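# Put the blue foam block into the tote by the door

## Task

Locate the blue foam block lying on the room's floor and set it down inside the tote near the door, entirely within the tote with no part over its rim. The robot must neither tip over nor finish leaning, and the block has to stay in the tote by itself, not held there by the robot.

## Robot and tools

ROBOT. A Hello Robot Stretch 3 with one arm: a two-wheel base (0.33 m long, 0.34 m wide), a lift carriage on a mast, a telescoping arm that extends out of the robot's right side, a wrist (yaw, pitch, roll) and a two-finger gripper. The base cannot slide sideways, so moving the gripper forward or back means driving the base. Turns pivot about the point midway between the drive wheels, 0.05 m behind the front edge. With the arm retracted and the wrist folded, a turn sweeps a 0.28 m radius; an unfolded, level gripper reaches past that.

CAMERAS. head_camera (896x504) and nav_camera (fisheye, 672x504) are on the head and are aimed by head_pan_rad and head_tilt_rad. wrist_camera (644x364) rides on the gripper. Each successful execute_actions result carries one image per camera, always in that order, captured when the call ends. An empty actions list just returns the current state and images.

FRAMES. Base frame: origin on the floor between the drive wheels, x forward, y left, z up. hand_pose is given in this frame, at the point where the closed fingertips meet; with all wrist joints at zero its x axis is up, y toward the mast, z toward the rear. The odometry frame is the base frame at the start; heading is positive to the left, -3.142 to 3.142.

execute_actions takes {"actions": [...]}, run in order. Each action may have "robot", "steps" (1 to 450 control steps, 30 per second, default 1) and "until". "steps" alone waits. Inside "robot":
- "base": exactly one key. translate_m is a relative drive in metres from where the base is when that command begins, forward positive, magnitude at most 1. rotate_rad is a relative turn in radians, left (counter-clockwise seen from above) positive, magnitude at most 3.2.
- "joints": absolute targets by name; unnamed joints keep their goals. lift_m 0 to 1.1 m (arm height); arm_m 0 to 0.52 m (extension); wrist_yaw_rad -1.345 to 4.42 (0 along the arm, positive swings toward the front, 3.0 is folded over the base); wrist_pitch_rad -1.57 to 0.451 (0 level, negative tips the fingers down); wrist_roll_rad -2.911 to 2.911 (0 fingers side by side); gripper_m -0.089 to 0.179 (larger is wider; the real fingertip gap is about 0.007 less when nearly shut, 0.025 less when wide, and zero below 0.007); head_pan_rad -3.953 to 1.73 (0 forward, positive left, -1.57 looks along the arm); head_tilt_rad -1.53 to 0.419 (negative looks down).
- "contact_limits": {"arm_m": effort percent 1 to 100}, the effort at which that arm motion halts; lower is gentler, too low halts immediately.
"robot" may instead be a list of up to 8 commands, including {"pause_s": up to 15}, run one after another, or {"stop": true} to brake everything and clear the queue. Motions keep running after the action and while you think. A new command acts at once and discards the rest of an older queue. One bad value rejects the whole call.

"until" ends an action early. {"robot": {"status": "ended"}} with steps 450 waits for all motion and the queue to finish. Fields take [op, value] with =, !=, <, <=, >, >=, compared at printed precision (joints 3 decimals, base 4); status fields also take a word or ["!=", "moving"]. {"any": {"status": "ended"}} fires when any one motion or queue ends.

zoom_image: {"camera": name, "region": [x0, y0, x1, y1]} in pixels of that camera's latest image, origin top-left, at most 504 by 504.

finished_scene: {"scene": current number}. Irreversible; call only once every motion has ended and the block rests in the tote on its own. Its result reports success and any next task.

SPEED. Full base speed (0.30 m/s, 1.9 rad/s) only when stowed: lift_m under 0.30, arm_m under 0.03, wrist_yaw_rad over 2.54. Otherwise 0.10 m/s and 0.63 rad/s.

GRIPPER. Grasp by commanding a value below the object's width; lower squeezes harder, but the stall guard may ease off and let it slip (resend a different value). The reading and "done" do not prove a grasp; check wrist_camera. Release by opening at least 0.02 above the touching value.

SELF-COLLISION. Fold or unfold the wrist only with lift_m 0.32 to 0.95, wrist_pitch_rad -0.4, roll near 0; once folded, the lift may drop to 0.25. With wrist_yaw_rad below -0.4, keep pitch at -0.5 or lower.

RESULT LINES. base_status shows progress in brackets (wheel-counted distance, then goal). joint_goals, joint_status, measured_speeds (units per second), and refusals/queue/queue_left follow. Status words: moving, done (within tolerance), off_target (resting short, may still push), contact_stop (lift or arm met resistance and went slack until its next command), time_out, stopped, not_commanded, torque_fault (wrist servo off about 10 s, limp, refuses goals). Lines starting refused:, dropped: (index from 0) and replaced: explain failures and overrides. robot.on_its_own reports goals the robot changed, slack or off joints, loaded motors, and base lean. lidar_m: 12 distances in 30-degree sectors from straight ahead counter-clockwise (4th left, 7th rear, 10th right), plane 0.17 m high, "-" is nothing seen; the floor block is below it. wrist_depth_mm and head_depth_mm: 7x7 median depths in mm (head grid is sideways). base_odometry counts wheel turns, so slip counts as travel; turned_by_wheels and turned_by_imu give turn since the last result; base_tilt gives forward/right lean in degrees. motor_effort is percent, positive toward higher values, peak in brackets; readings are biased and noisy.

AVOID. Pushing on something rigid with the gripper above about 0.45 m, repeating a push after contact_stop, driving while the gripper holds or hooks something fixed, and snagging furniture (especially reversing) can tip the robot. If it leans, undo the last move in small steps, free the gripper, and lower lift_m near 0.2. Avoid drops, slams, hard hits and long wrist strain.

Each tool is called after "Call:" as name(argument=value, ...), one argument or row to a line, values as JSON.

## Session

Call:
execute_actions(
  actions=[
    {"robot":{"joints":{"head_tilt_rad":-0.8}},"steps":450,"until":{"robot":{"status":"ended"}}},
  ],
)

Call:
execute_actions(
  actions=[
    {"robot":{"joints":{"head_pan_rad":-1.6}},"steps":450,"until":{"robot":{"status":"ended"}}},
  ],
)

Call:
execute_actions(
  actions=[
    {"robot":{"joints":{"head_pan_rad":-3.2}},"steps":450,"until":{"robot":{"status":"ended"}}},
  ],
)

Scene clock: 1.00 s.
robot.base_odometry: x=+0.000 y=+0.000 heading=+0.000 (m, m, rad; robot's odometry frame)
robot.turned_by_wheels: +0.000 (rad since the last result)
robot.turned_by_imu: +0.000 (rad since the last result)
robot.base_tilt: forward=+1.5 right=+0.7 (deg)
robot.lidar_m: 2.19 1.38 0.91 0.84 0.85 1.06 1.29 1.26 0.97 0.89 0.90 1.13
robot.head_depth_mm: 1873 1946 2008 1793 1518 1305 1149 / 2076 2326 2225 1808 1512 1303 1155 / 2015 2329 2155 1813 1514 1311 1155 / 1984 2271 2236 1813 1523 1309 1157 / 1957 2227 2236 1811 1532 1311 1155 / 1927 2195 2253 1812 1527 1320 1157 / 1910 2181 2266 1820 1524 1320 1161
robot.base_status: not_commanded
robot.joint_positions: lift_m=+0.554 arm_m=+0.003 wrist_yaw_rad=+2.897 wrist_pitch_rad=-0.545 wrist_roll_rad=+0.004 gripper_m=+0.037 head_pan_rad=-0.016 head_tilt_rad=-0.790
robot.joint_goals: lift_m=+0.554 arm_m=+0.003 wrist_yaw_rad=+2.897 wrist_pitch_rad=-0.545 wrist_roll_rad=+0.004 gripper_m=+0.037 head_pan_rad=-0.016 head_tilt_rad=-0.800
robot.joint_status: lift_m=not_commanded arm_m=not_commanded wrist_yaw_rad=not_commanded wrist_pitch_rad=not_commanded wrist_roll_rad=not_commanded gripper_m=not_commanded head_pan_rad=not_commanded head_tilt_rad=done
robot.measured_speeds: translate_m=+0.000 rotate_rad=+0.000 lift_m=+0.000 arm_m=+0.000 wrist_yaw_rad=+0.000 wrist_pitch_rad=+0.000 wrist_roll_rad=+0.000 head_pan_rad=+0.000 head_tilt_rad=+0.000
robot: refusals=0 queue=done queue_left=0
robot.motor_effort: left_wheel=-1(1) right_wheel=+0(1) lift_m=+32(32) arm_m=+0(0) wrist_yaw_rad=+0(0) wrist_pitch_rad=+6(6) wrist_roll_rad=-1(0) gripper_m=+0(0) head_pan_rad=+0(1) head_tilt_rad=-6(41) (%)
robot.hand_pose: x=+0.0287 y=+0.0529 z=+0.5390 quat_wxyz=(+0.272, +0.700, +0.106, +0.652) (m; robot's base frame)
robot.wrist_depth_mm: - 762 807 867 981 - - / 746 855 909 979 - - - / 829 - 977 - - - - / 913 - - - - - - / 881 866 905 864 899 836 846 / 753 757 - 736 - 752 739 / 665 676 - 681 657 661 651
pictures: head_camera (sideways: a quarter turn clockwise sets it upright), nav_camera (sideways: a quarter turn counterclockwise sets it upright), wrist_camera
Images, in order (width x height): head_camera 896x504, nav_camera 672x504, wrist_camera 644x364.

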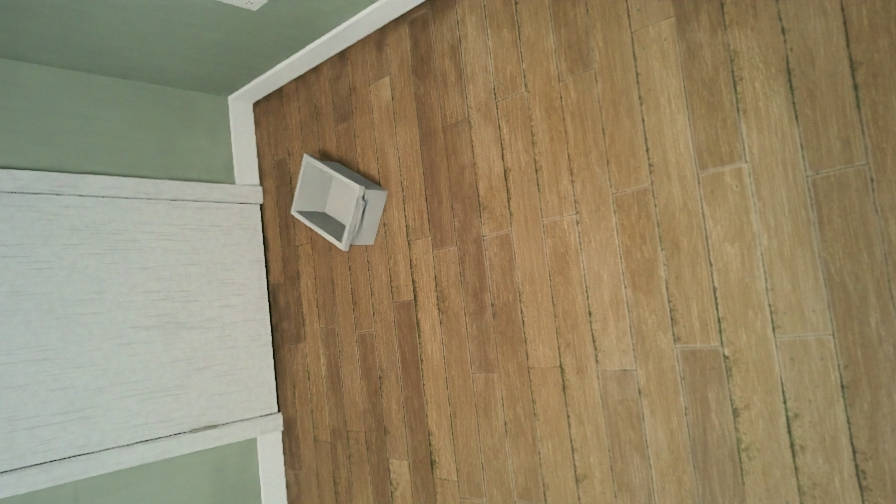

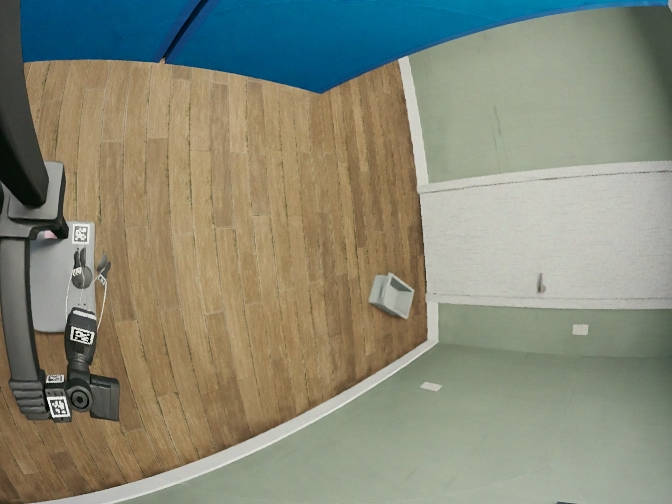

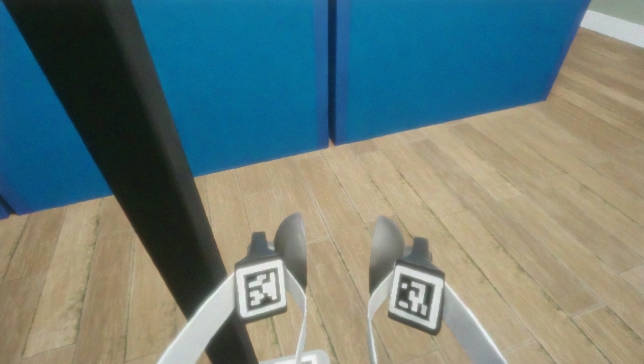

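Scene clock: 2.33 s.
robot.base_odometry: x=+0.000 y=+0.000 heading=+0.000 (m, m, rad; robot's odometry frame)
robot.turned_by_wheels: +0.000 (rad since the last result)
robot.turned_by_imu: +0.000 (rad since the last result)
robot.base_tilt: forward=+1.5 right=+0.6 (deg)
robot.lidar_m: 2.20 1.39 0.91 0.84 0.84 1.06 1.30 1.26 0.97 0.89 0.90 1.13
robot.head_depth_mm: 817 937 1106 1344 1514 1311 1162 / 804 922 1081 1319 1501 1308 1189 / 791 908 1060 1286 1480 1311 1194 / 778 891 1040 1250 1458 1310 1194 / 769 877 1017 1217 1454 1315 1166 / 756 861 1001 1192 1428 1317 1154 / 747 844 978 1162 1417 1315 1160
robot.base_status: not_commanded
robot.joint_positions: lift_m=+0.554 arm_m=+0.003 wrist_yaw_rad=+2.897 wrist_pitch_rad=-0.545 wrist_roll_rad=+0.004 gripper_m=+0.037 head_pan_rad=-1.593 head_tilt_rad=-0.790
robot.joint_goals: lift_m=+0.554 arm_m=+0.003 wrist_yaw_rad=+2.897 wrist_pitch_rad=-0.545 wrist_roll_rad=+0.004 gripper_m=+0.037 head_pan_rad=-1.600 head_tilt_rad=-0.800
robot.joint_status: lift_m=not_commanded arm_m=not_commanded wrist_yaw_rad=not_commanded wrist_pitch_rad=not_commanded wrist_roll_rad=not_commanded gripper_m=not_commanded head_pan_rad=done head_tilt_rad=done
robot.measured_speeds: translate_m=+0.000 rotate_rad=+0.000 lift_m=+0.000 arm_m=+0.000 wrist_yaw_rad=+0.000 wrist_pitch_rad=+0.000 wrist_roll_rad=+0.000 head_pan_rad=+0.000 head_tilt_rad=+0.000
robot: refusals=0 queue=done queue_left=0
robot.motor_effort: left_wheel=-1(1) right_wheel=+0(0) lift_m=+32(31) arm_m=+0(0) wrist_yaw_rad=+0(0) wrist_pitch_rad=+6(6) wrist_roll_rad=+0(0) gripper_m=+0(0) head_pan_rad=-3(41) head_tilt_rad=-5(5) (%)
robot.hand_pose: x=+0.0287 y=+0.0529 z=+0.5390 quat_wxyz=(+0.272, +0.700, +0.106, +0.652) (m; robot's base frame)
robot.wrist_depth_mm: - 753 817 893 956 - - / 742 832 927 964 - - - / 810 - 969 - - - - / 930 - - - - - 980 / 882 871 894 843 886 823 866 / 773 769 - 739 - 739 739 / 675 682 - 677 673 659 643
pictures: head_camera (sideways: a quarter turn clockwise sets it upright), nav_camera (sideways: a quarter turn counterclockwise sets it upright), wrist_camera
Images, in order (width x height): head_camera 896x504, nav_camera 672x504, wrist_camera 644x364.

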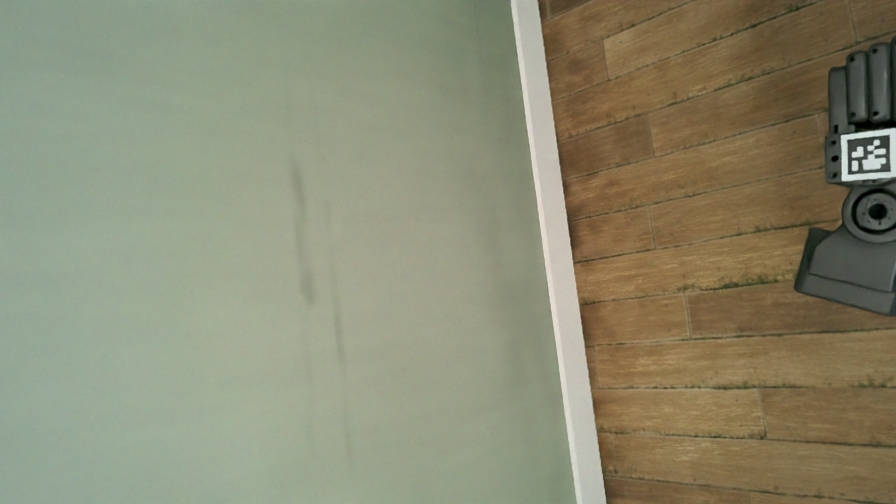

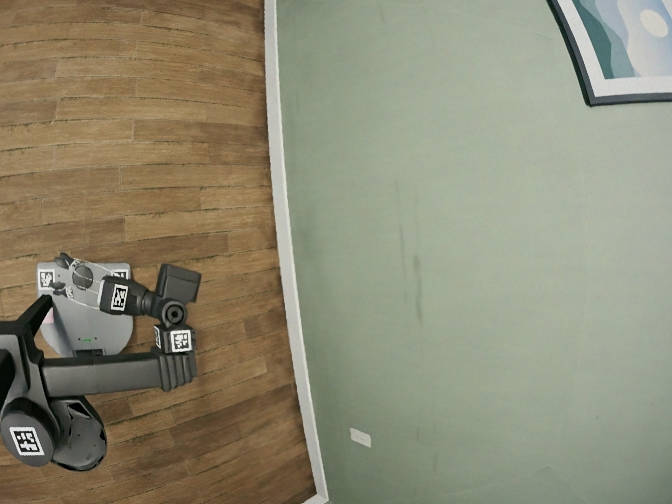

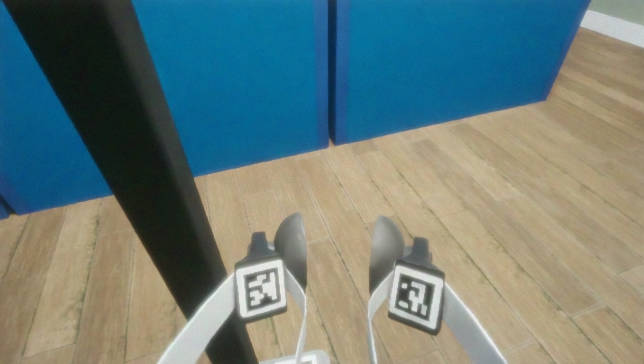

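Scene clock: 3.67 s.
robot.base_odometry: x=+0.000 y=+0.000 heading=+0.000 (m, m, rad; robot's odometry frame)
robot.turned_by_wheels: +0.000 (rad since the last result)
robot.turned_by_imu: +0.000 (rad since the last result)
robot.base_tilt: forward=+1.5 right=+0.5 (deg)
robot.lidar_m: 2.20 1.39 0.91 0.84 0.85 1.06 1.29 1.26 0.97 0.89 0.90 1.13
robot.head_depth_mm: 1472 1648 1809 1762 1514 1336 - / 1229 1599 1950 1805 1520 1334 - / 1352 1517 1723 1762 1525 1363 - / 1331 1527 1782 1741 1522 1336 1156 / 1311 1498 1755 1719 1523 1313 1156 / 1289 1471 1708 1724 1522 1314 1157 / 1275 1443 1459 1738 1531 1312 1162
robot.base_status: not_commanded
robot.joint_positions: lift_m=+0.554 arm_m=+0.003 wrist_yaw_rad=+2.897 wrist_pitch_rad=-0.545 wrist_roll_rad=+0.004 gripper_m=+0.037 head_pan_rad=-3.193 head_tilt_rad=-0.790
robot.joint_goals: lift_m=+0.554 arm_m=+0.003 wrist_yaw_rad=+2.897 wrist_pitch_rad=-0.545 wrist_roll_rad=+0.004 gripper_m=+0.037 head_pan_rad=-3.200 head_tilt_rad=-0.800
robot.joint_status: lift_m=not_commanded arm_m=not_commanded wrist_yaw_rad=not_commanded wrist_pitch_rad=not_commanded wrist_roll_rad=not_commanded gripper_m=not_commanded head_pan_rad=done head_tilt_rad=done
robot.measured_speeds: translate_m=+0.000 rotate_rad=+0.000 lift_m=+0.000 arm_m=+0.000 wrist_yaw_rad=+0.000 wrist_pitch_rad=+0.000 wrist_roll_rad=+0.000 head_pan_rad=+0.000 head_tilt_rad=+0.000
robot: refusals=0 queue=done queue_left=0
robot.motor_effort: left_wheel=-1(1) right_wheel=+0(0) lift_m=+31(31) arm_m=+0(0) wrist_yaw_rad=+0(0) wrist_pitch_rad=+6(6) wrist_roll_rad=+1(0) gripper_m=+0(0) head_pan_rad=-3(39) head_tilt_rad=-5(5) (%)
robot.hand_pose: x=+0.0287 y=+0.0529 z=+0.5390 quat_wxyz=(+0.272, +0.700, +0.106, +0.652) (m; robot's base frame)
robot.wrist_depth_mm: - 755 817 888 977 - - / 756 838 901 977 - - - / 824 - - - - - - / 915 - - - - - 1000 / 862 855 900 872 903 876 870 / 749 743 - 759 - 737 743 / 677 684 - 662 654 660 657
pictures: head_camera (sideways: a quarter turn clockwise sets it upright), nav_camera (sideways: a quarter turn counterclockwise sets it upright), wrist_camera
Images, in order (width x height): head_camera 896x504, nav_camera 672x504, wrist_camera 644x364.

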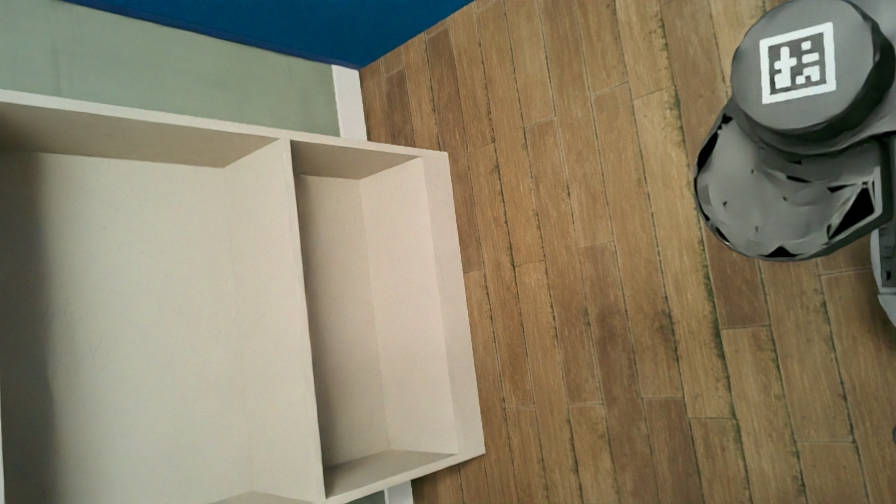

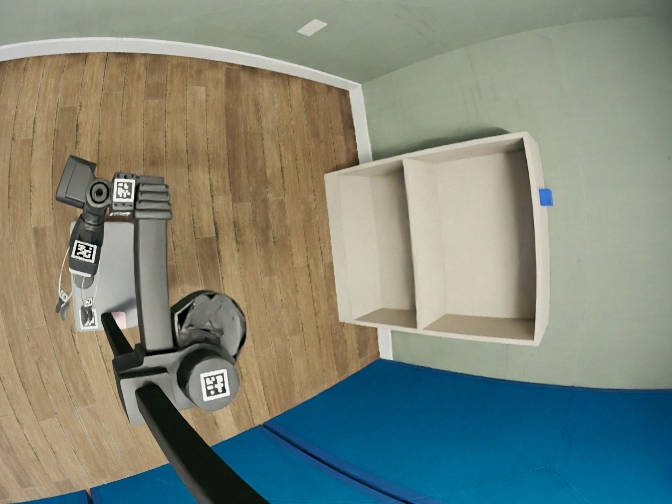

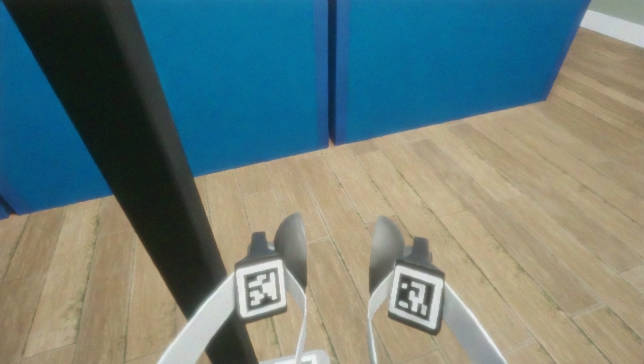

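Call:
execute_actions(
  actions=[
    {"robot":[{"base":{"rotate_rad":0.365},"joints":{"head_pan_rad":0.6,"head_tilt_rad":-0.7,"lift_m":0.29}},{"base":{"translate_m":1.0}},{"base":{"translate_m":0.8}},{"base":{"rotate_rad":1.36}},{"base":{"translate_m":0.6}}],"steps":450,"until":{"robot":{"status":"ended"}}},
    {"steps":450,"until":{"robot":{"status":"ended"}}},
  ],
)

Scene clock: 22.27 s.
robot.base_odometry: x=+1.589 y=+1.235 heading=+1.725 (m, m, rad; robot's odometry frame)
robot.turned_by_wheels: +1.725 (rad since the last result)
robot.turned_by_imu: +1.704 (rad since the last result)
robot.base_tilt: forward=+1.6 right=+0.6 (deg)
robot.lidar_m: 1.92 2.88 0.50 0.48 0.50 1.97 1.81 0.67 0.50 0.48 0.50 0.69
robot.head_depth_mm: 2580 2851 2541 1977 1617 1362 1185 / 2726 3036 2571 1977 1614 1367 1187 / 2892 3201 2584 1988 1628 1370 1190 / 2931 3315 2567 1999 1630 1367 1187 / 3356 3556 2591 2009 1630 1372 1193 / 3576 3659 2576 1990 1637 1374 1129 / 3638 3663 2600 1999 768 827 944
robot.base_status: done (translate_m +0.6000 of +0.6000)
robot.joint_positions: lift_m=+0.290 arm_m=+0.003 wrist_yaw_rad=+2.897 wrist_pitch_rad=-0.545 wrist_roll_rad=+0.004 gripper_m=+0.037 head_pan_rad=+0.593 head_tilt_rad=-0.704
robot.joint_goals: lift_m=+0.290 arm_m=+0.003 wrist_yaw_rad=+2.897 wrist_pitch_rad=-0.545 wrist_roll_rad=+0.004 gripper_m=+0.037 head_pan_rad=+0.600 head_tilt_rad=-0.700
robot.joint_status: lift_m=done arm_m=not_commanded wrist_yaw_rad=not_commanded wrist_pitch_rad=not_commanded wrist_roll_rad=not_commanded gripper_m=not_commanded head_pan_rad=done head_tilt_rad=done
robot.measured_speeds: translate_m=+0.000 rotate_rad=+0.000 lift_m=+0.000 arm_m=+0.000 wrist_yaw_rad=+0.000 wrist_pitch_rad=+0.000 wrist_roll_rad=+0.000 head_pan_rad=+0.000 head_tilt_rad=+0.000
robot: refusals=0 queue=done queue_left=0
robot.motor_effort: left_wheel=-2(7) right_wheel=+2(10) lift_m=+22(33) arm_m=+0(0) wrist_yaw_rad=+0(0) wrist_pitch_rad=+6(6) wrist_roll_rad=+0(0) gripper_m=-1(0) head_pan_rad=+4(44) head_tilt_rad=+2(13) (%)
robot.hand_pose: x=+0.0287 y=+0.0528 z=+0.2756 quat_wxyz=(+0.273, +0.700, +0.106, +0.652) (m; robot's base frame)
robot.wrist_depth_mm: - 467 495 505 538 - - / 980 517 529 558 613 925 896 / 772 - 598 628 678 731 747 / 622 - 619 622 622 614 607 / 527 524 549 545 536 524 519 / 476 - - 453 - 455 448 / - - - - 392 395 395
pictures: head_camera (sideways: a quarter turn clockwise sets it upright), nav_camera (sideways: a quarter turn counterclockwise sets it upright), wrist_camera
Images, in order (width x height): head_camera 896x504, nav_camera 672x504, wrist_camera 644x364.

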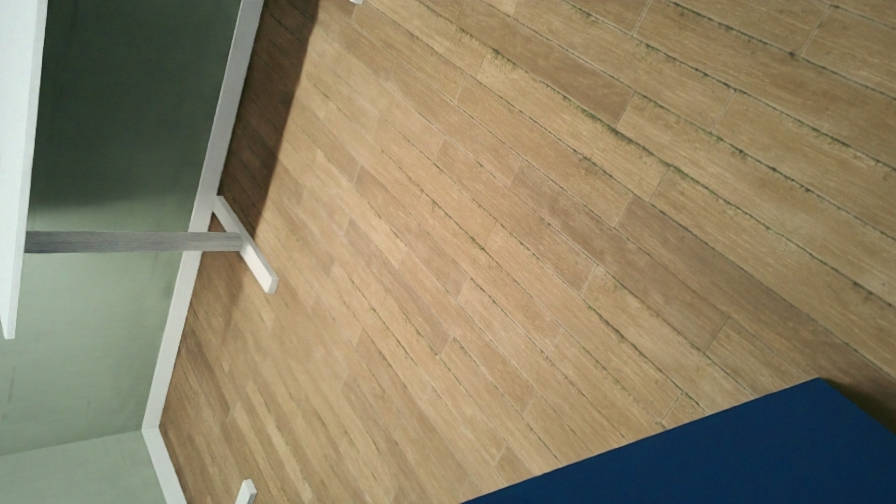

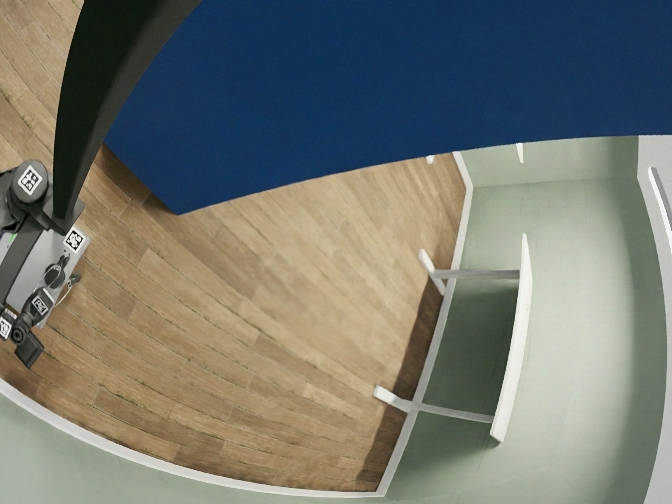

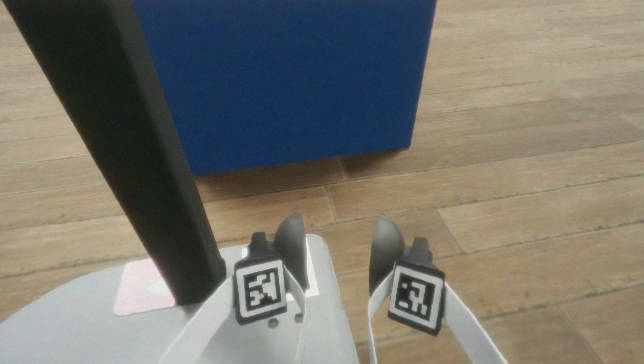

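Call:
execute_actions(
  actions=[
    {"robot":[{"base":{"translate_m":0.7},"joints":{"head_pan_rad":0}},{"base":{"rotate_rad":1.45}},{"base":{"translate_m":1}}],"steps":450,"until":{"robot":{"status":"ended"}}},
  ],
)

Scene clock: 33.73 s.
robot.base_odometry: x=+0.483 y=+1.894 heading=-3.108 (m, m, rad; robot's odometry frame)
robot.turned_by_wheels: +1.450 (rad since the last result)
robot.turned_by_imu: +1.431 (rad since the last result)
robot.base_tilt: forward=+1.5 right=+0.6 (deg)
robot.lidar_m: 2.29 1.41 0.65 0.96 0.78 0.71 1.47 1.49 1.87 1.69 1.68 2.05
robot.head_depth_mm: 1869 2320 2362 1989 1603 1365 1185 / 1691 2343 2511 1983 1616 1364 1188 / 1711 2308 2464 1989 1620 1368 1188 / 1731 2267 2472 1993 1625 1375 1186 / 1728 2259 2463 1986 1622 1372 1189 / 1748 2216 2380 1986 1627 1376 1191 / 1580 2146 2373 2002 1623 1376 1196
robot.base_status: done (translate_m +1.0000 of +1.0000)
robot.joint_positions: lift_m=+0.290 arm_m=+0.003 wrist_yaw_rad=+2.897 wrist_pitch_rad=-0.546 wrist_roll_rad=+0.004 gripper_m=+0.037 head_pan_rad=+0.007 head_tilt_rad=-0.704
robot.joint_goals: lift_m=+0.290 arm_m=+0.003 wrist_yaw_rad=+2.897 wrist_pitch_rad=-0.546 wrist_roll_rad=+0.004 gripper_m=+0.037 head_pan_rad=+0.000 head_tilt_rad=-0.700
robot.joint_status: lift_m=done arm_m=not_commanded wrist_yaw_rad=not_commanded wrist_pitch_rad=not_commanded wrist_roll_rad=not_commanded gripper_m=not_commanded head_pan_rad=done head_tilt_rad=done
robot.measured_speeds: translate_m=+0.000 rotate_rad=+0.000 lift_m=+0.000 arm_m=+0.000 wrist_yaw_rad=+0.000 wrist_pitch_rad=+0.000 wrist_roll_rad=+0.000 head_pan_rad=+0.000 head_tilt_rad=+0.000
robot: refusals=0 queue=done queue_left=0
robot.motor_effort: left_wheel=-2(8) right_wheel=+2(11) lift_m=+22(22) arm_m=+0(0) wrist_yaw_rad=+1(0) wrist_pitch_rad=+6(6) wrist_roll_rad=+0(0) gripper_m=+0(0) head_pan_rad=-3(34) head_tilt_rad=+1(1) (%)
robot.hand_pose: x=+0.0287 y=+0.0528 z=+0.2756 quat_wxyz=(+0.273, +0.700, +0.106, +0.652) (m; robot's base frame)
robot.wrist_depth_mm: - 905 920 945 664 - - / 812 780 781 760 735 797 884 / 625 - 653 691 745 758 720 / 589 - 640 613 612 610 604 / 541 528 550 541 531 519 520 / 475 - - 459 - 455 441 / - - - - 399 400 399
pictures: head_camera (sideways: a quarter turn clockwise sets it upright), nav_camera (sideways: a quarter turn counterclockwise sets it upright), wrist_camera
Images, in order (width x height): head_camera 896x504, nav_camera 672x504, wrist_camera 644x364.

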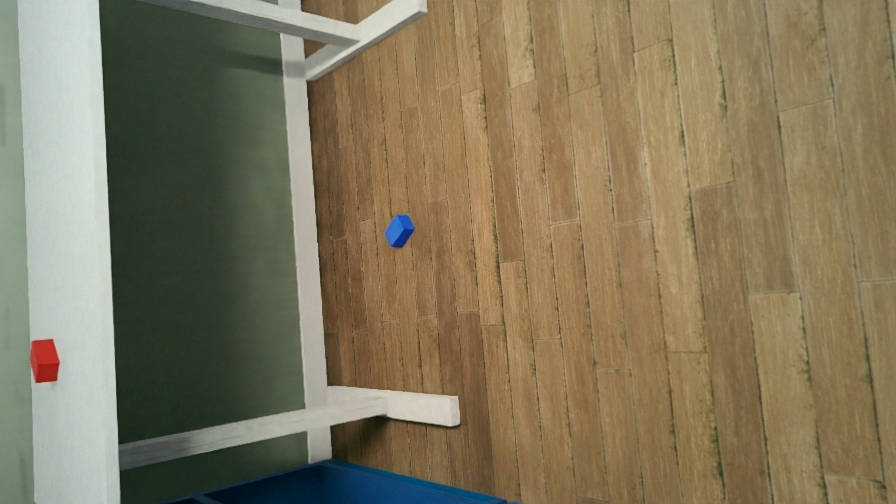

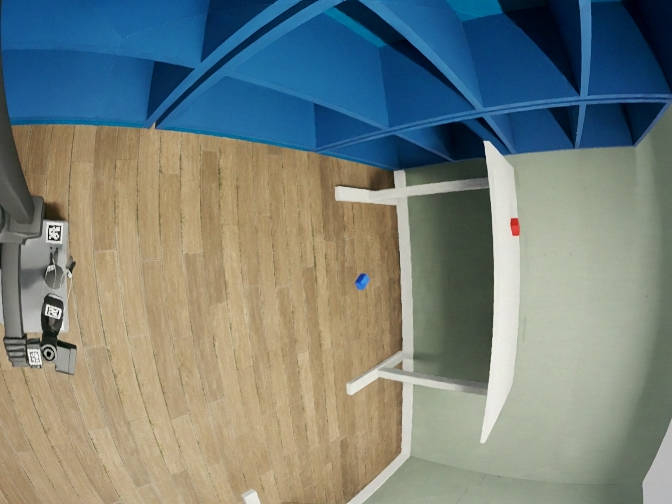

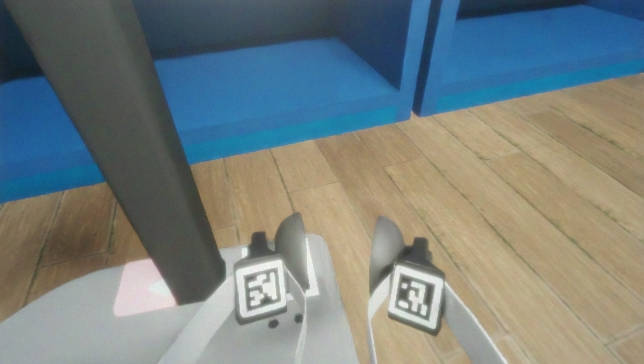

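Call:
execute_actions(
  actions=[
    {"robot":[{"base":{"translate_m":1},"joints":{"head_pan_rad":-1.57,"head_tilt_rad":-1.1}},{"base":{"translate_m":0.12},"joints":{"lift_m":0.33,"wrist_pitch_rad":-0.4}},{"base":{"rotate_rad":1.4},"joints":{"wrist_yaw_rad":0.8,"gripper_m":0.179}},{"joints":{"wrist_pitch_rad":-0.8,"arm_m":0.25,"lift_m":0.2}}],"steps":450,"until":{"robot":{"status":"ended"}}},
  ],
)

Scene clock: 47.67 s.
robot.base_odometry: x=-0.637 y=+1.857 heading=-1.709 (m, m, rad; robot's odometry frame)
robot.turned_by_wheels: +1.400 (rad since the last result)
robot.turned_by_imu: +1.386 (rad since the last result)
robot.base_tilt: forward=+1.6 right=+0.6 (deg)
robot.lidar_m: 0.70 1.12 0.93 1.72 2.58 2.23 1.50 1.90 1.06 1.18 0.90 0.84
robot.head_depth_mm: 512 1688 1567 1442 1313 1204 1134 / 513 1656 1594 1441 1310 1212 - / 514 476 1608 1467 1311 - - / 515 471 1603 1472 1297 1232 - / 515 466 1606 1445 1313 1203 1111 / 515 460 1581 1446 1309 1206 1114 / 515 453 1558 1456 1316 1208 1115
robot.base_status: done (rotate_rad +1.3999 of +1.4000)
robot.joint_positions: lift_m=+0.200 arm_m=+0.250 wrist_yaw_rad=+0.801 wrist_pitch_rad=-0.809 wrist_roll_rad=+0.004 gripper_m=+0.179 head_pan_rad=-1.564 head_tilt_rad=-1.087
robot.joint_goals: lift_m=+0.200 arm_m=+0.250 wrist_yaw_rad=+0.800 wrist_pitch_rad=-0.800 wrist_roll_rad=+0.004 gripper_m=+0.179 head_pan_rad=-1.570 head_tilt_rad=-1.100
robot.joint_status: lift_m=done arm_m=done wrist_yaw_rad=done wrist_pitch_rad=done wrist_roll_rad=not_commanded gripper_m=done head_pan_rad=done head_tilt_rad=done
robot.measured_speeds: translate_m=+0.000 rotate_rad=+0.000 lift_m=+0.000 arm_m=+0.000 wrist_yaw_rad=+0.000 wrist_pitch_rad=+0.000 wrist_roll_rad=+0.000 head_pan_rad=+0.000 head_tilt_rad=+0.000
robot: refusals=0 queue=done queue_left=0
robot.motor_effort: left_wheel=-3(6) right_wheel=+3(9) lift_m=+22(45) arm_m=+4(5) wrist_yaw_rad=-1(2) wrist_pitch_rad=+4(9) wrist_roll_rad=+0(0) gripper_m=+0(97) head_pan_rad=-2(40) head_tilt_rad=-7(30) (%)
robot.hand_pose: x=+0.0930 y=-0.5058 z=+0.1372 quat_wxyz=(+0.706, +0.510, -0.491, -0.004) (m; robot's base frame)
robot.wrist_depth_mm: 465 498 516 509 499 489 485 / 434 452 453 432 434 428 429 / 404 402 397 388 388 383 372 / 360 357 352 349 339 344 339 / 328 329 319 316 288 296 310 / 304 291 294 289 281 276 - / 267 272 268 268 265 263 -
pictures: head_camera (sideways: a quarter turn clockwise sets it upright), nav_camera (sideways: a quarter turn counterclockwise sets it upright), wrist_camera
Images, in order (width x height): head_camera 896x504, nav_camera 672x504, wrist_camera 644x364.

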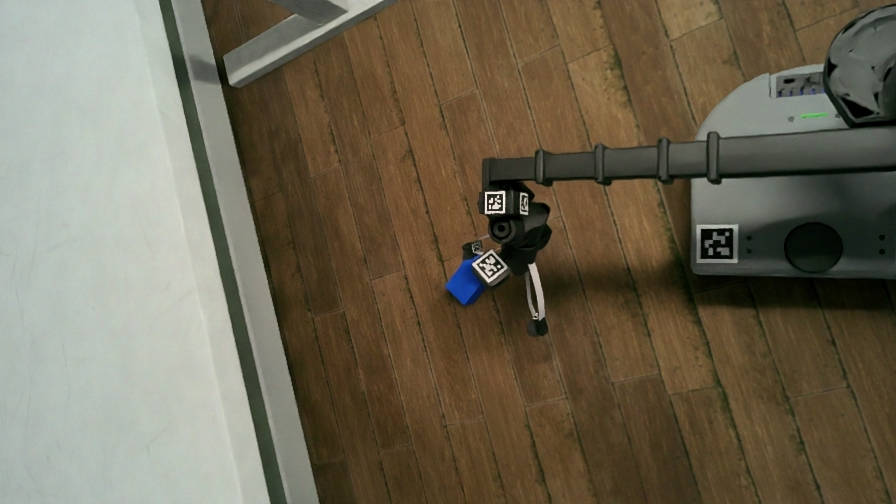

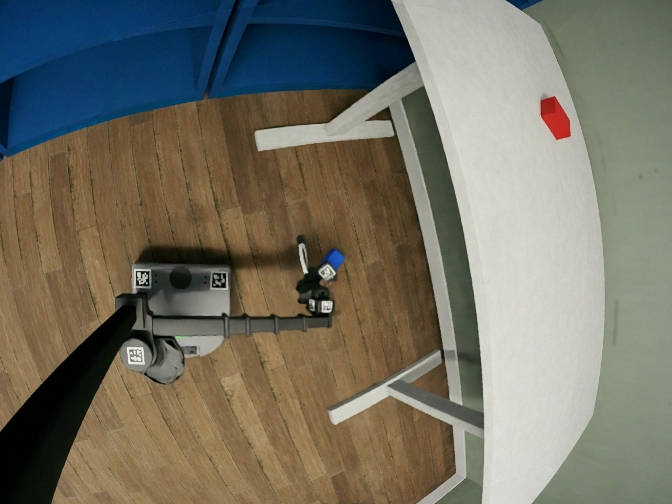

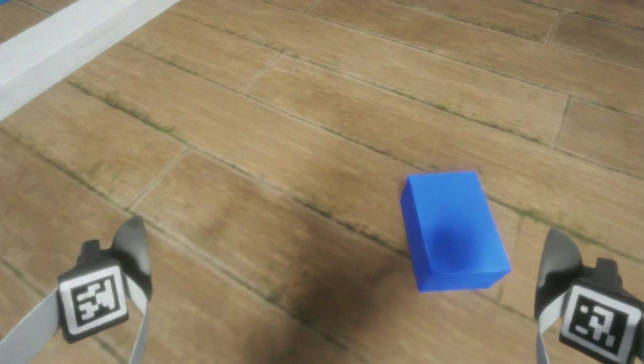

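Call:
execute_actions(
  actions=[
    {"robot":[{"joints":{"arm_m":0.375}},{"joints":{"lift_m":0.085}}],"steps":450,"until":{"robot":{"status":"ended"}}},
  ],
)

Scene clock: 51.57 s.
robot.base_odometry: x=-0.637 y=+1.857 heading=-1.709 (m, m, rad; robot's odometry frame)
robot.turned_by_wheels: +0.000 (rad since the last result)
robot.turned_by_imu: +0.000 (rad since the last result)
robot.base_tilt: forward=+1.6 right=+0.6 (deg)
robot.lidar_m: 0.70 1.12 0.93 1.72 2.58 2.23 1.50 1.90 1.06 1.18 0.90 0.84
robot.head_depth_mm: 512 1693 1579 1444 1309 1203 1120 / 513 1656 1611 1442 1311 1212 - / 513 477 1598 1460 1310 1230 - / 513 470 1608 1467 1314 1235 - / 514 466 1610 1447 1314 1204 1111 / 515 460 1585 1444 1312 1203 1114 / 516 452 1554 1445 1313 1209 1116
robot.base_status: done (rotate_rad +1.3999 of +1.4000)
robot.joint_positions: lift_m=+0.085 arm_m=+0.375 wrist_yaw_rad=+0.801 wrist_pitch_rad=-0.809 wrist_roll_rad=+0.004 gripper_m=+0.179 head_pan_rad=-1.564 head_tilt_rad=-1.087
robot.joint_goals: lift_m=+0.085 arm_m=+0.375 wrist_yaw_rad=+0.800 wrist_pitch_rad=-0.800 wrist_roll_rad=+0.004 gripper_m=+0.179 head_pan_rad=-1.570 head_tilt_rad=-1.100
robot.joint_status: lift_m=done arm_m=done wrist_yaw_rad=done wrist_pitch_rad=done wrist_roll_rad=not_commanded gripper_m=done head_pan_rad=done head_tilt_rad=done
robot.measured_speeds: translate_m=+0.000 rotate_rad=+0.000 lift_m=+0.000 arm_m=+0.000 wrist_yaw_rad=+0.000 wrist_pitch_rad=+0.000 wrist_roll_rad=+0.000 head_pan_rad=+0.000 head_tilt_rad=+0.000
robot: refusals=0 queue=done queue_left=0
robot.motor_effort: left_wheel=-2(3) right_wheel=+2(3) lift_m=+21(19) arm_m=+5(6) wrist_yaw_rad=-1(1) wrist_pitch_rad=+3(4) wrist_roll_rad=-1(0) gripper_m=+0(0) head_pan_rad=-2(2) head_tilt_rad=-7(7) (%)
robot.hand_pose: x=+0.0930 y=-0.6308 z=+0.0222 quat_wxyz=(+0.706, +0.510, -0.491, -0.004) (m; robot's base frame)
robot.wrist_depth_mm: 314 314 311 303 299 297 288 / 275 270 266 265 263 258 255 / 242 241 239 234 233 230 226 / 217 216 212 210 207 205 205 / 196 198 194 142 147 187 188 / - 178 176 130 132 173 - / 162 164 162 120 120 159 -
pictures: head_camera (sideways: a quarter turn clockwise sets it upright), nav_camera (sideways: a quarter turn counterclockwise sets it upright), wrist_camera
Images, in order (width x height): head_camera 896x504, nav_camera 672x504, wrist_camera 644x364.

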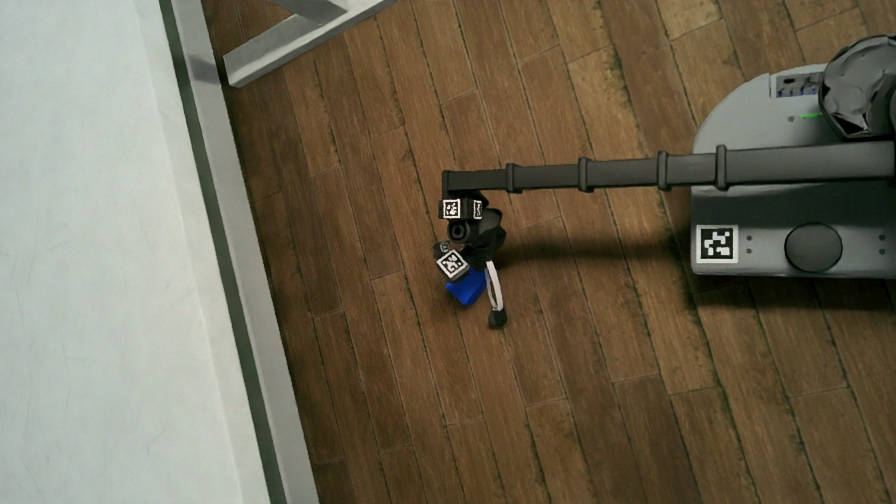

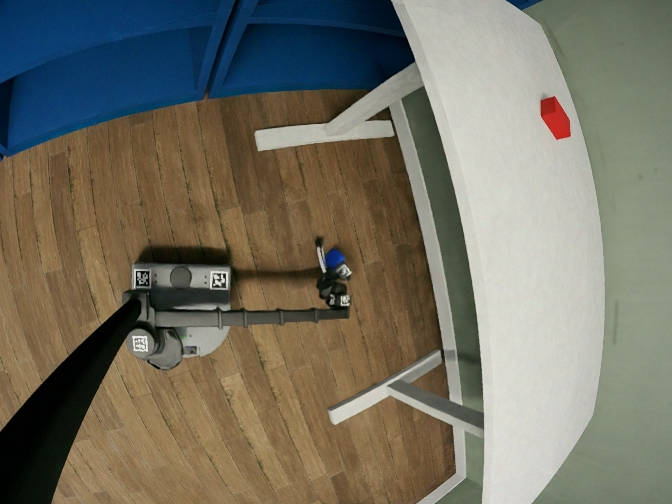

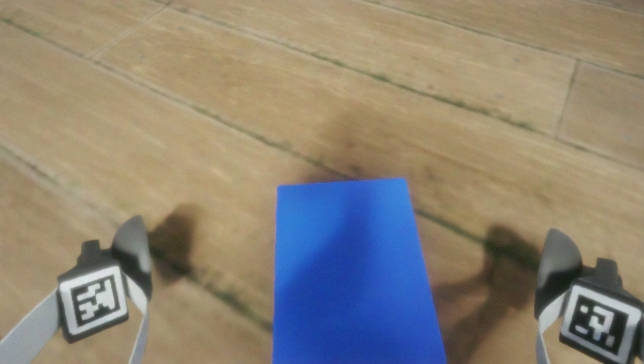

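Call:
execute_actions(
  actions=[
    {"robot":[{"joints":{"gripper_m":0.015}},{"joints":{"lift_m":0.15}},{"joints":{"lift_m":0.33,"arm_m":0,"wrist_pitch_rad":-0.4}},{"base":{"rotate_rad":-1.4},"joints":{"wrist_yaw_rad":2.7}},{"joints":{"lift_m":0.29}}],"steps":450,"until":{"robot":{"status":"ended"}}},
  ],
)

Call:
execute_actions(
  actions=[
    {"robot":[{"base":{"translate_m":-1}},{"base":{"translate_m":-1}},{"base":{"translate_m":-0.12}},{"base":{"rotate_rad":-1.45}},{"base":{"translate_m":-1}},{"base":{"translate_m":-0.5}},{"base":{"rotate_rad":-1.6}},{"joints":{"lift_m":0.36}}],"steps":450,"until":{"robot":{"status":"ended"}}},
    {"steps":450,"until":{"robot":{"status":"ended"}}},
    {"robot":[{"joints":{"wrist_yaw_rad":0}},{"joints":{"wrist_pitch_rad":-1.0,"arm_m":0.1}}],"steps":450,"until":{"robot":{"status":"ended"}}},
  ],
)

Scene clock: 63.03 s.
robot.base_odometry: x=-0.637 y=+1.857 heading=-3.108 (m, m, rad; robot's odometry frame)
robot.turned_by_wheels: -1.400 (rad since the last result)
robot.turned_by_imu: -1.385 (rad since the last result)
robot.base_tilt: forward=+1.6 right=+0.6 (deg)
robot.lidar_m: 1.18 0.84 0.72 0.70 1.05 0.93 2.58 2.61 2.05 1.50 1.92 1.06
robot.head_depth_mm: 1972 1800 1603 1441 1313 1200 1138 / 1879 1743 1605 1440 1312 1219 - / 1949 1799 1607 1435 1312 - - / 1943 1810 1605 1449 1312 - - / 1933 1808 1598 1438 1316 1202 1087 / 1921 1809 1602 1450 1316 1201 1111 / 1890 1812 1605 1449 1309 1208 1112
robot.base_status: done (rotate_rad -1.3999 of -1.4000)
robot.joint_positions: lift_m=+0.290 arm_m=+0.003 wrist_yaw_rad=+2.697 wrist_pitch_rad=-0.423 wrist_roll_rad=+0.004 gripper_m=+0.016 head_pan_rad=-1.564 head_tilt_rad=-1.087
robot.joint_goals: lift_m=+0.290 arm_m=+0.000 wrist_yaw_rad=+2.700 wrist_pitch_rad=-0.400 wrist_roll_rad=+0.004 gripper_m=+0.015 head_pan_rad=-1.570 head_tilt_rad=-1.100
robot.joint_status: lift_m=done arm_m=done wrist_yaw_rad=done wrist_pitch_rad=done wrist_roll_rad=not_commanded gripper_m=done head_pan_rad=done head_tilt_rad=done
robot.measured_speeds: translate_m=+0.000 rotate_rad=+0.000 lift_m=+0.000 arm_m=+0.000 wrist_yaw_rad=+0.000 wrist_pitch_rad=+0.000 wrist_roll_rad=+0.000 head_pan_rad=+0.000 head_tilt_rad=+0.000
robot: refusals=0 queue=done queue_left=0
robot.motor_effort: left_wheel=+1(4) right_wheel=-2(7) lift_m=+22(44) arm_m=-4(3) wrist_yaw_rad=+2(3) wrist_pitch_rad=+10(11) wrist_roll_rad=+0(0) gripper_m=-21(100) head_pan_rad=-2(2) head_tilt_rad=-7(7) (%)
robot.hand_pose: x=+0.0749 y=+0.0541 z=+0.3019 quat_wxyz=(+0.297, +0.708, -0.008, +0.641) (m; robot's base frame)
robot.wrist_depth_mm: 863 966 700 - - - 954 / 920 - 780 - - - 938 / 783 795 782 890 949 887 926 / 692 714 741 153 740 747 733 / - 604 621 140 145 601 594 / - 524 - 129 129 515 503 / 437 - - 120 122 438 446
pictures: head_camera (sideways: a quarter turn clockwise sets it upright), nav_camera (sideways: a quarter turn counterclockwise sets it upright), wrist_camera
Images, in order (width x height): head_camera 896x504, nav_camera 672x504, wrist_camera 644x364.

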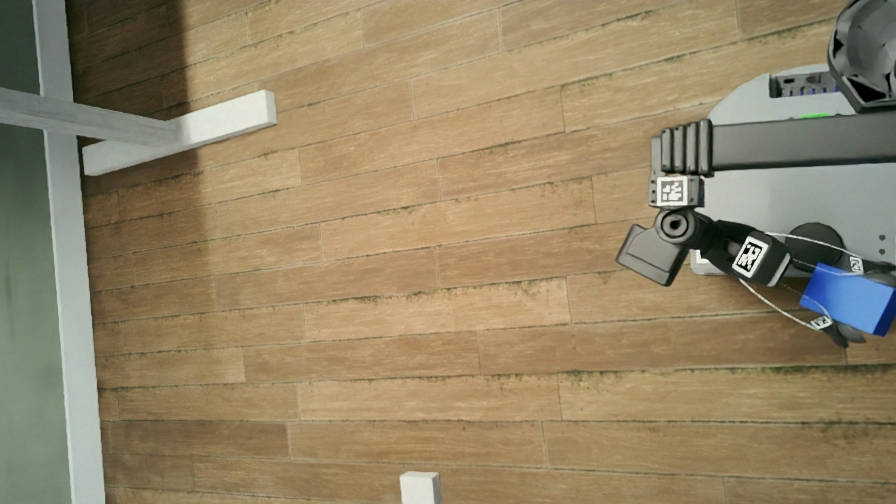

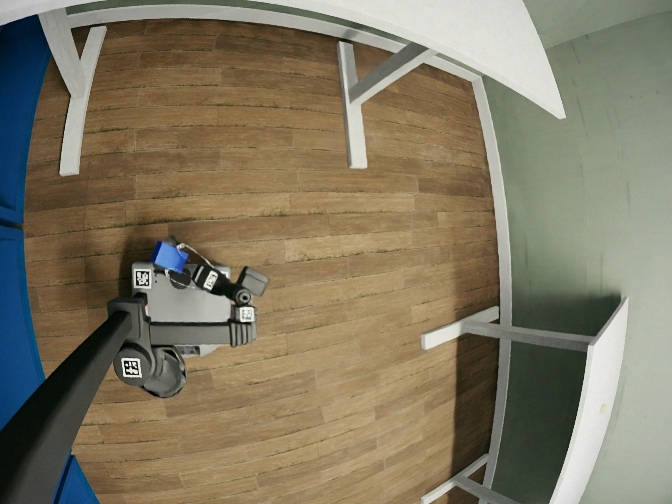

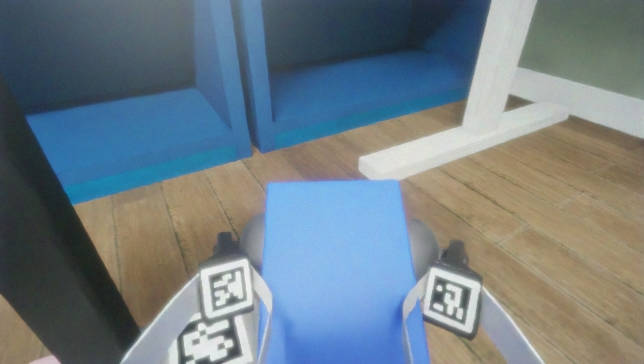

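Scene clock: 93.10 s.
robot.base_odometry: x=+1.712 y=+0.445 heading=+0.125 (m, m, rad; robot's odometry frame)
robot.turned_by_wheels: -3.050 (rad since the last result)
robot.turned_by_imu: -3.013 (rad since the last result)
robot.base_tilt: forward=+1.5 right=+0.6 (deg)
robot.lidar_m: 0.44 0.46 0.66 1.82 0.80 0.89 2.45 1.57 1.15 1.11 0.65 0.47
robot.head_depth_mm: 1115 1355 1569 1437 1307 1203 1132 / 1114 1347 1577 1438 1313 1211 - / 1114 1355 1574 1411 1332 1230 - / 1111 1353 1583 1392 1312 1236 - / 1112 1355 1575 1446 1311 1208 1110 / 1117 1358 1588 1439 1314 1206 1115 / 1118 1314 1413 1354 1281 1201 1111
robot.base_status: done (rotate_rad -1.5999 of -1.6000)
robot.joint_positions: lift_m=+0.360 arm_m=+0.100 wrist_yaw_rad=+0.002 wrist_pitch_rad=-1.005 wrist_roll_rad=+0.004 gripper_m=+0.016 head_pan_rad=-1.564 head_tilt_rad=-1.087
robot.joint_goals: lift_m=+0.360 arm_m=+0.100 wrist_yaw_rad=+0.000 wrist_pitch_rad=-1.000 wrist_roll_rad=+0.004 gripper_m=+0.015 head_pan_rad=-1.570 head_tilt_rad=-1.100
robot.joint_status: lift_m=done arm_m=done wrist_yaw_rad=done wrist_pitch_rad=done wrist_roll_rad=not_commanded gripper_m=done head_pan_rad=done head_tilt_rad=done
robot.measured_speeds: translate_m=+0.000 rotate_rad=+0.000 lift_m=+0.000 arm_m=+0.000 wrist_yaw_rad=+0.000 wrist_pitch_rad=+0.000 wrist_roll_rad=+0.000 head_pan_rad=+0.000 head_tilt_rad=+0.000
robot: refusals=0 queue=done queue_left=0
robot.motor_effort: left_wheel=+0(8) right_wheel=-2(9) lift_m=+41(42) arm_m=+4(4) wrist_yaw_rad=-1(4) wrist_pitch_rad=+2(11) wrist_roll_rad=+0(1) gripper_m=-20(20) head_pan_rad=-2(2) head_tilt_rad=-7(7) (%)
robot.hand_pose: x=-0.0214 y=-0.3616 z=+0.2690 quat_wxyz=(+0.619, +0.341, -0.620, -0.341) (m; robot's base frame)
robot.wrist_depth_mm: 554 593 594 473 442 557 556 / 541 548 534 518 506 423 520 / 520 514 500 452 482 468 486 / 482 477 472 153 391 453 453 / 454 456 452 140 146 431 422 / 427 428 - 129 129 407 405 / 402 406 394 120 121 385 384
pictures: head_camera (sideways: a quarter turn clockwise sets it upright), nav_camera (sideways: a quarter turn counterclockwise sets it upright), wrist_camera
Images, in order (width x height): head_camera 896x504, nav_camera 672x504, wrist_camera 644x364.

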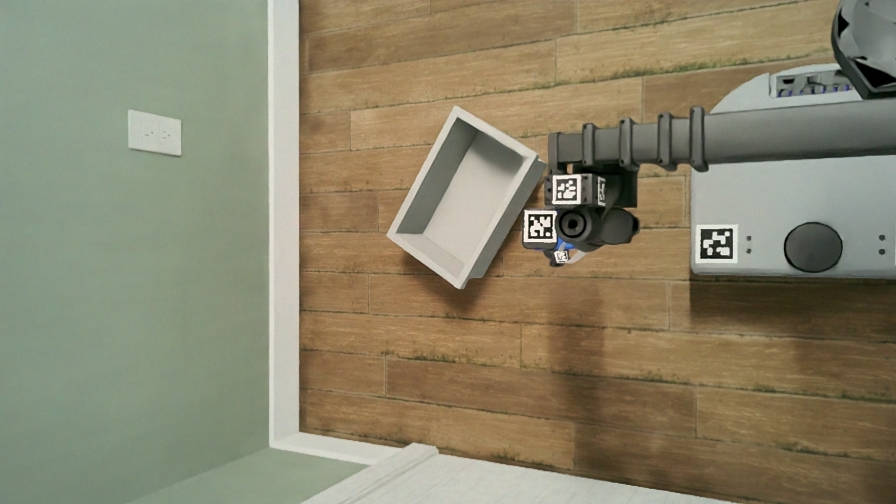

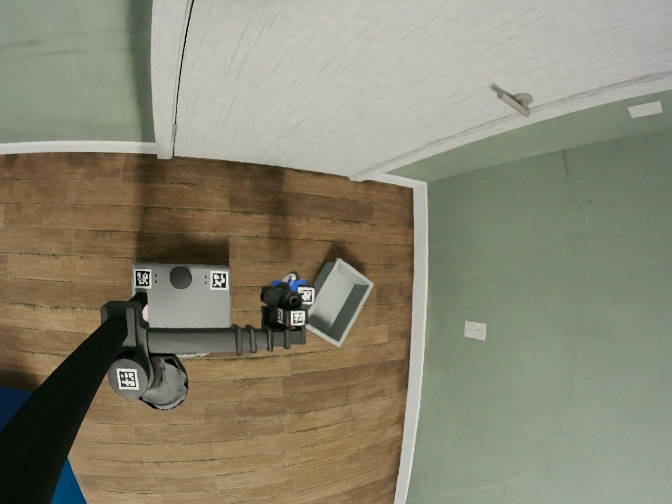

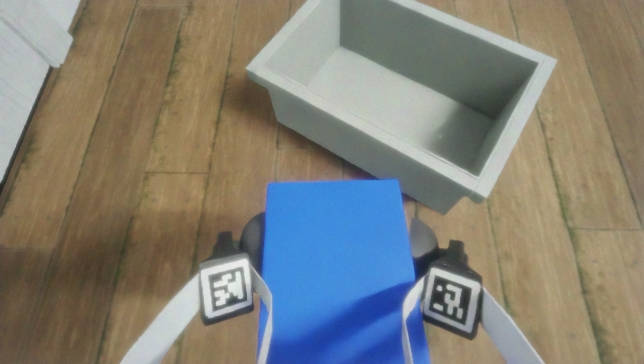

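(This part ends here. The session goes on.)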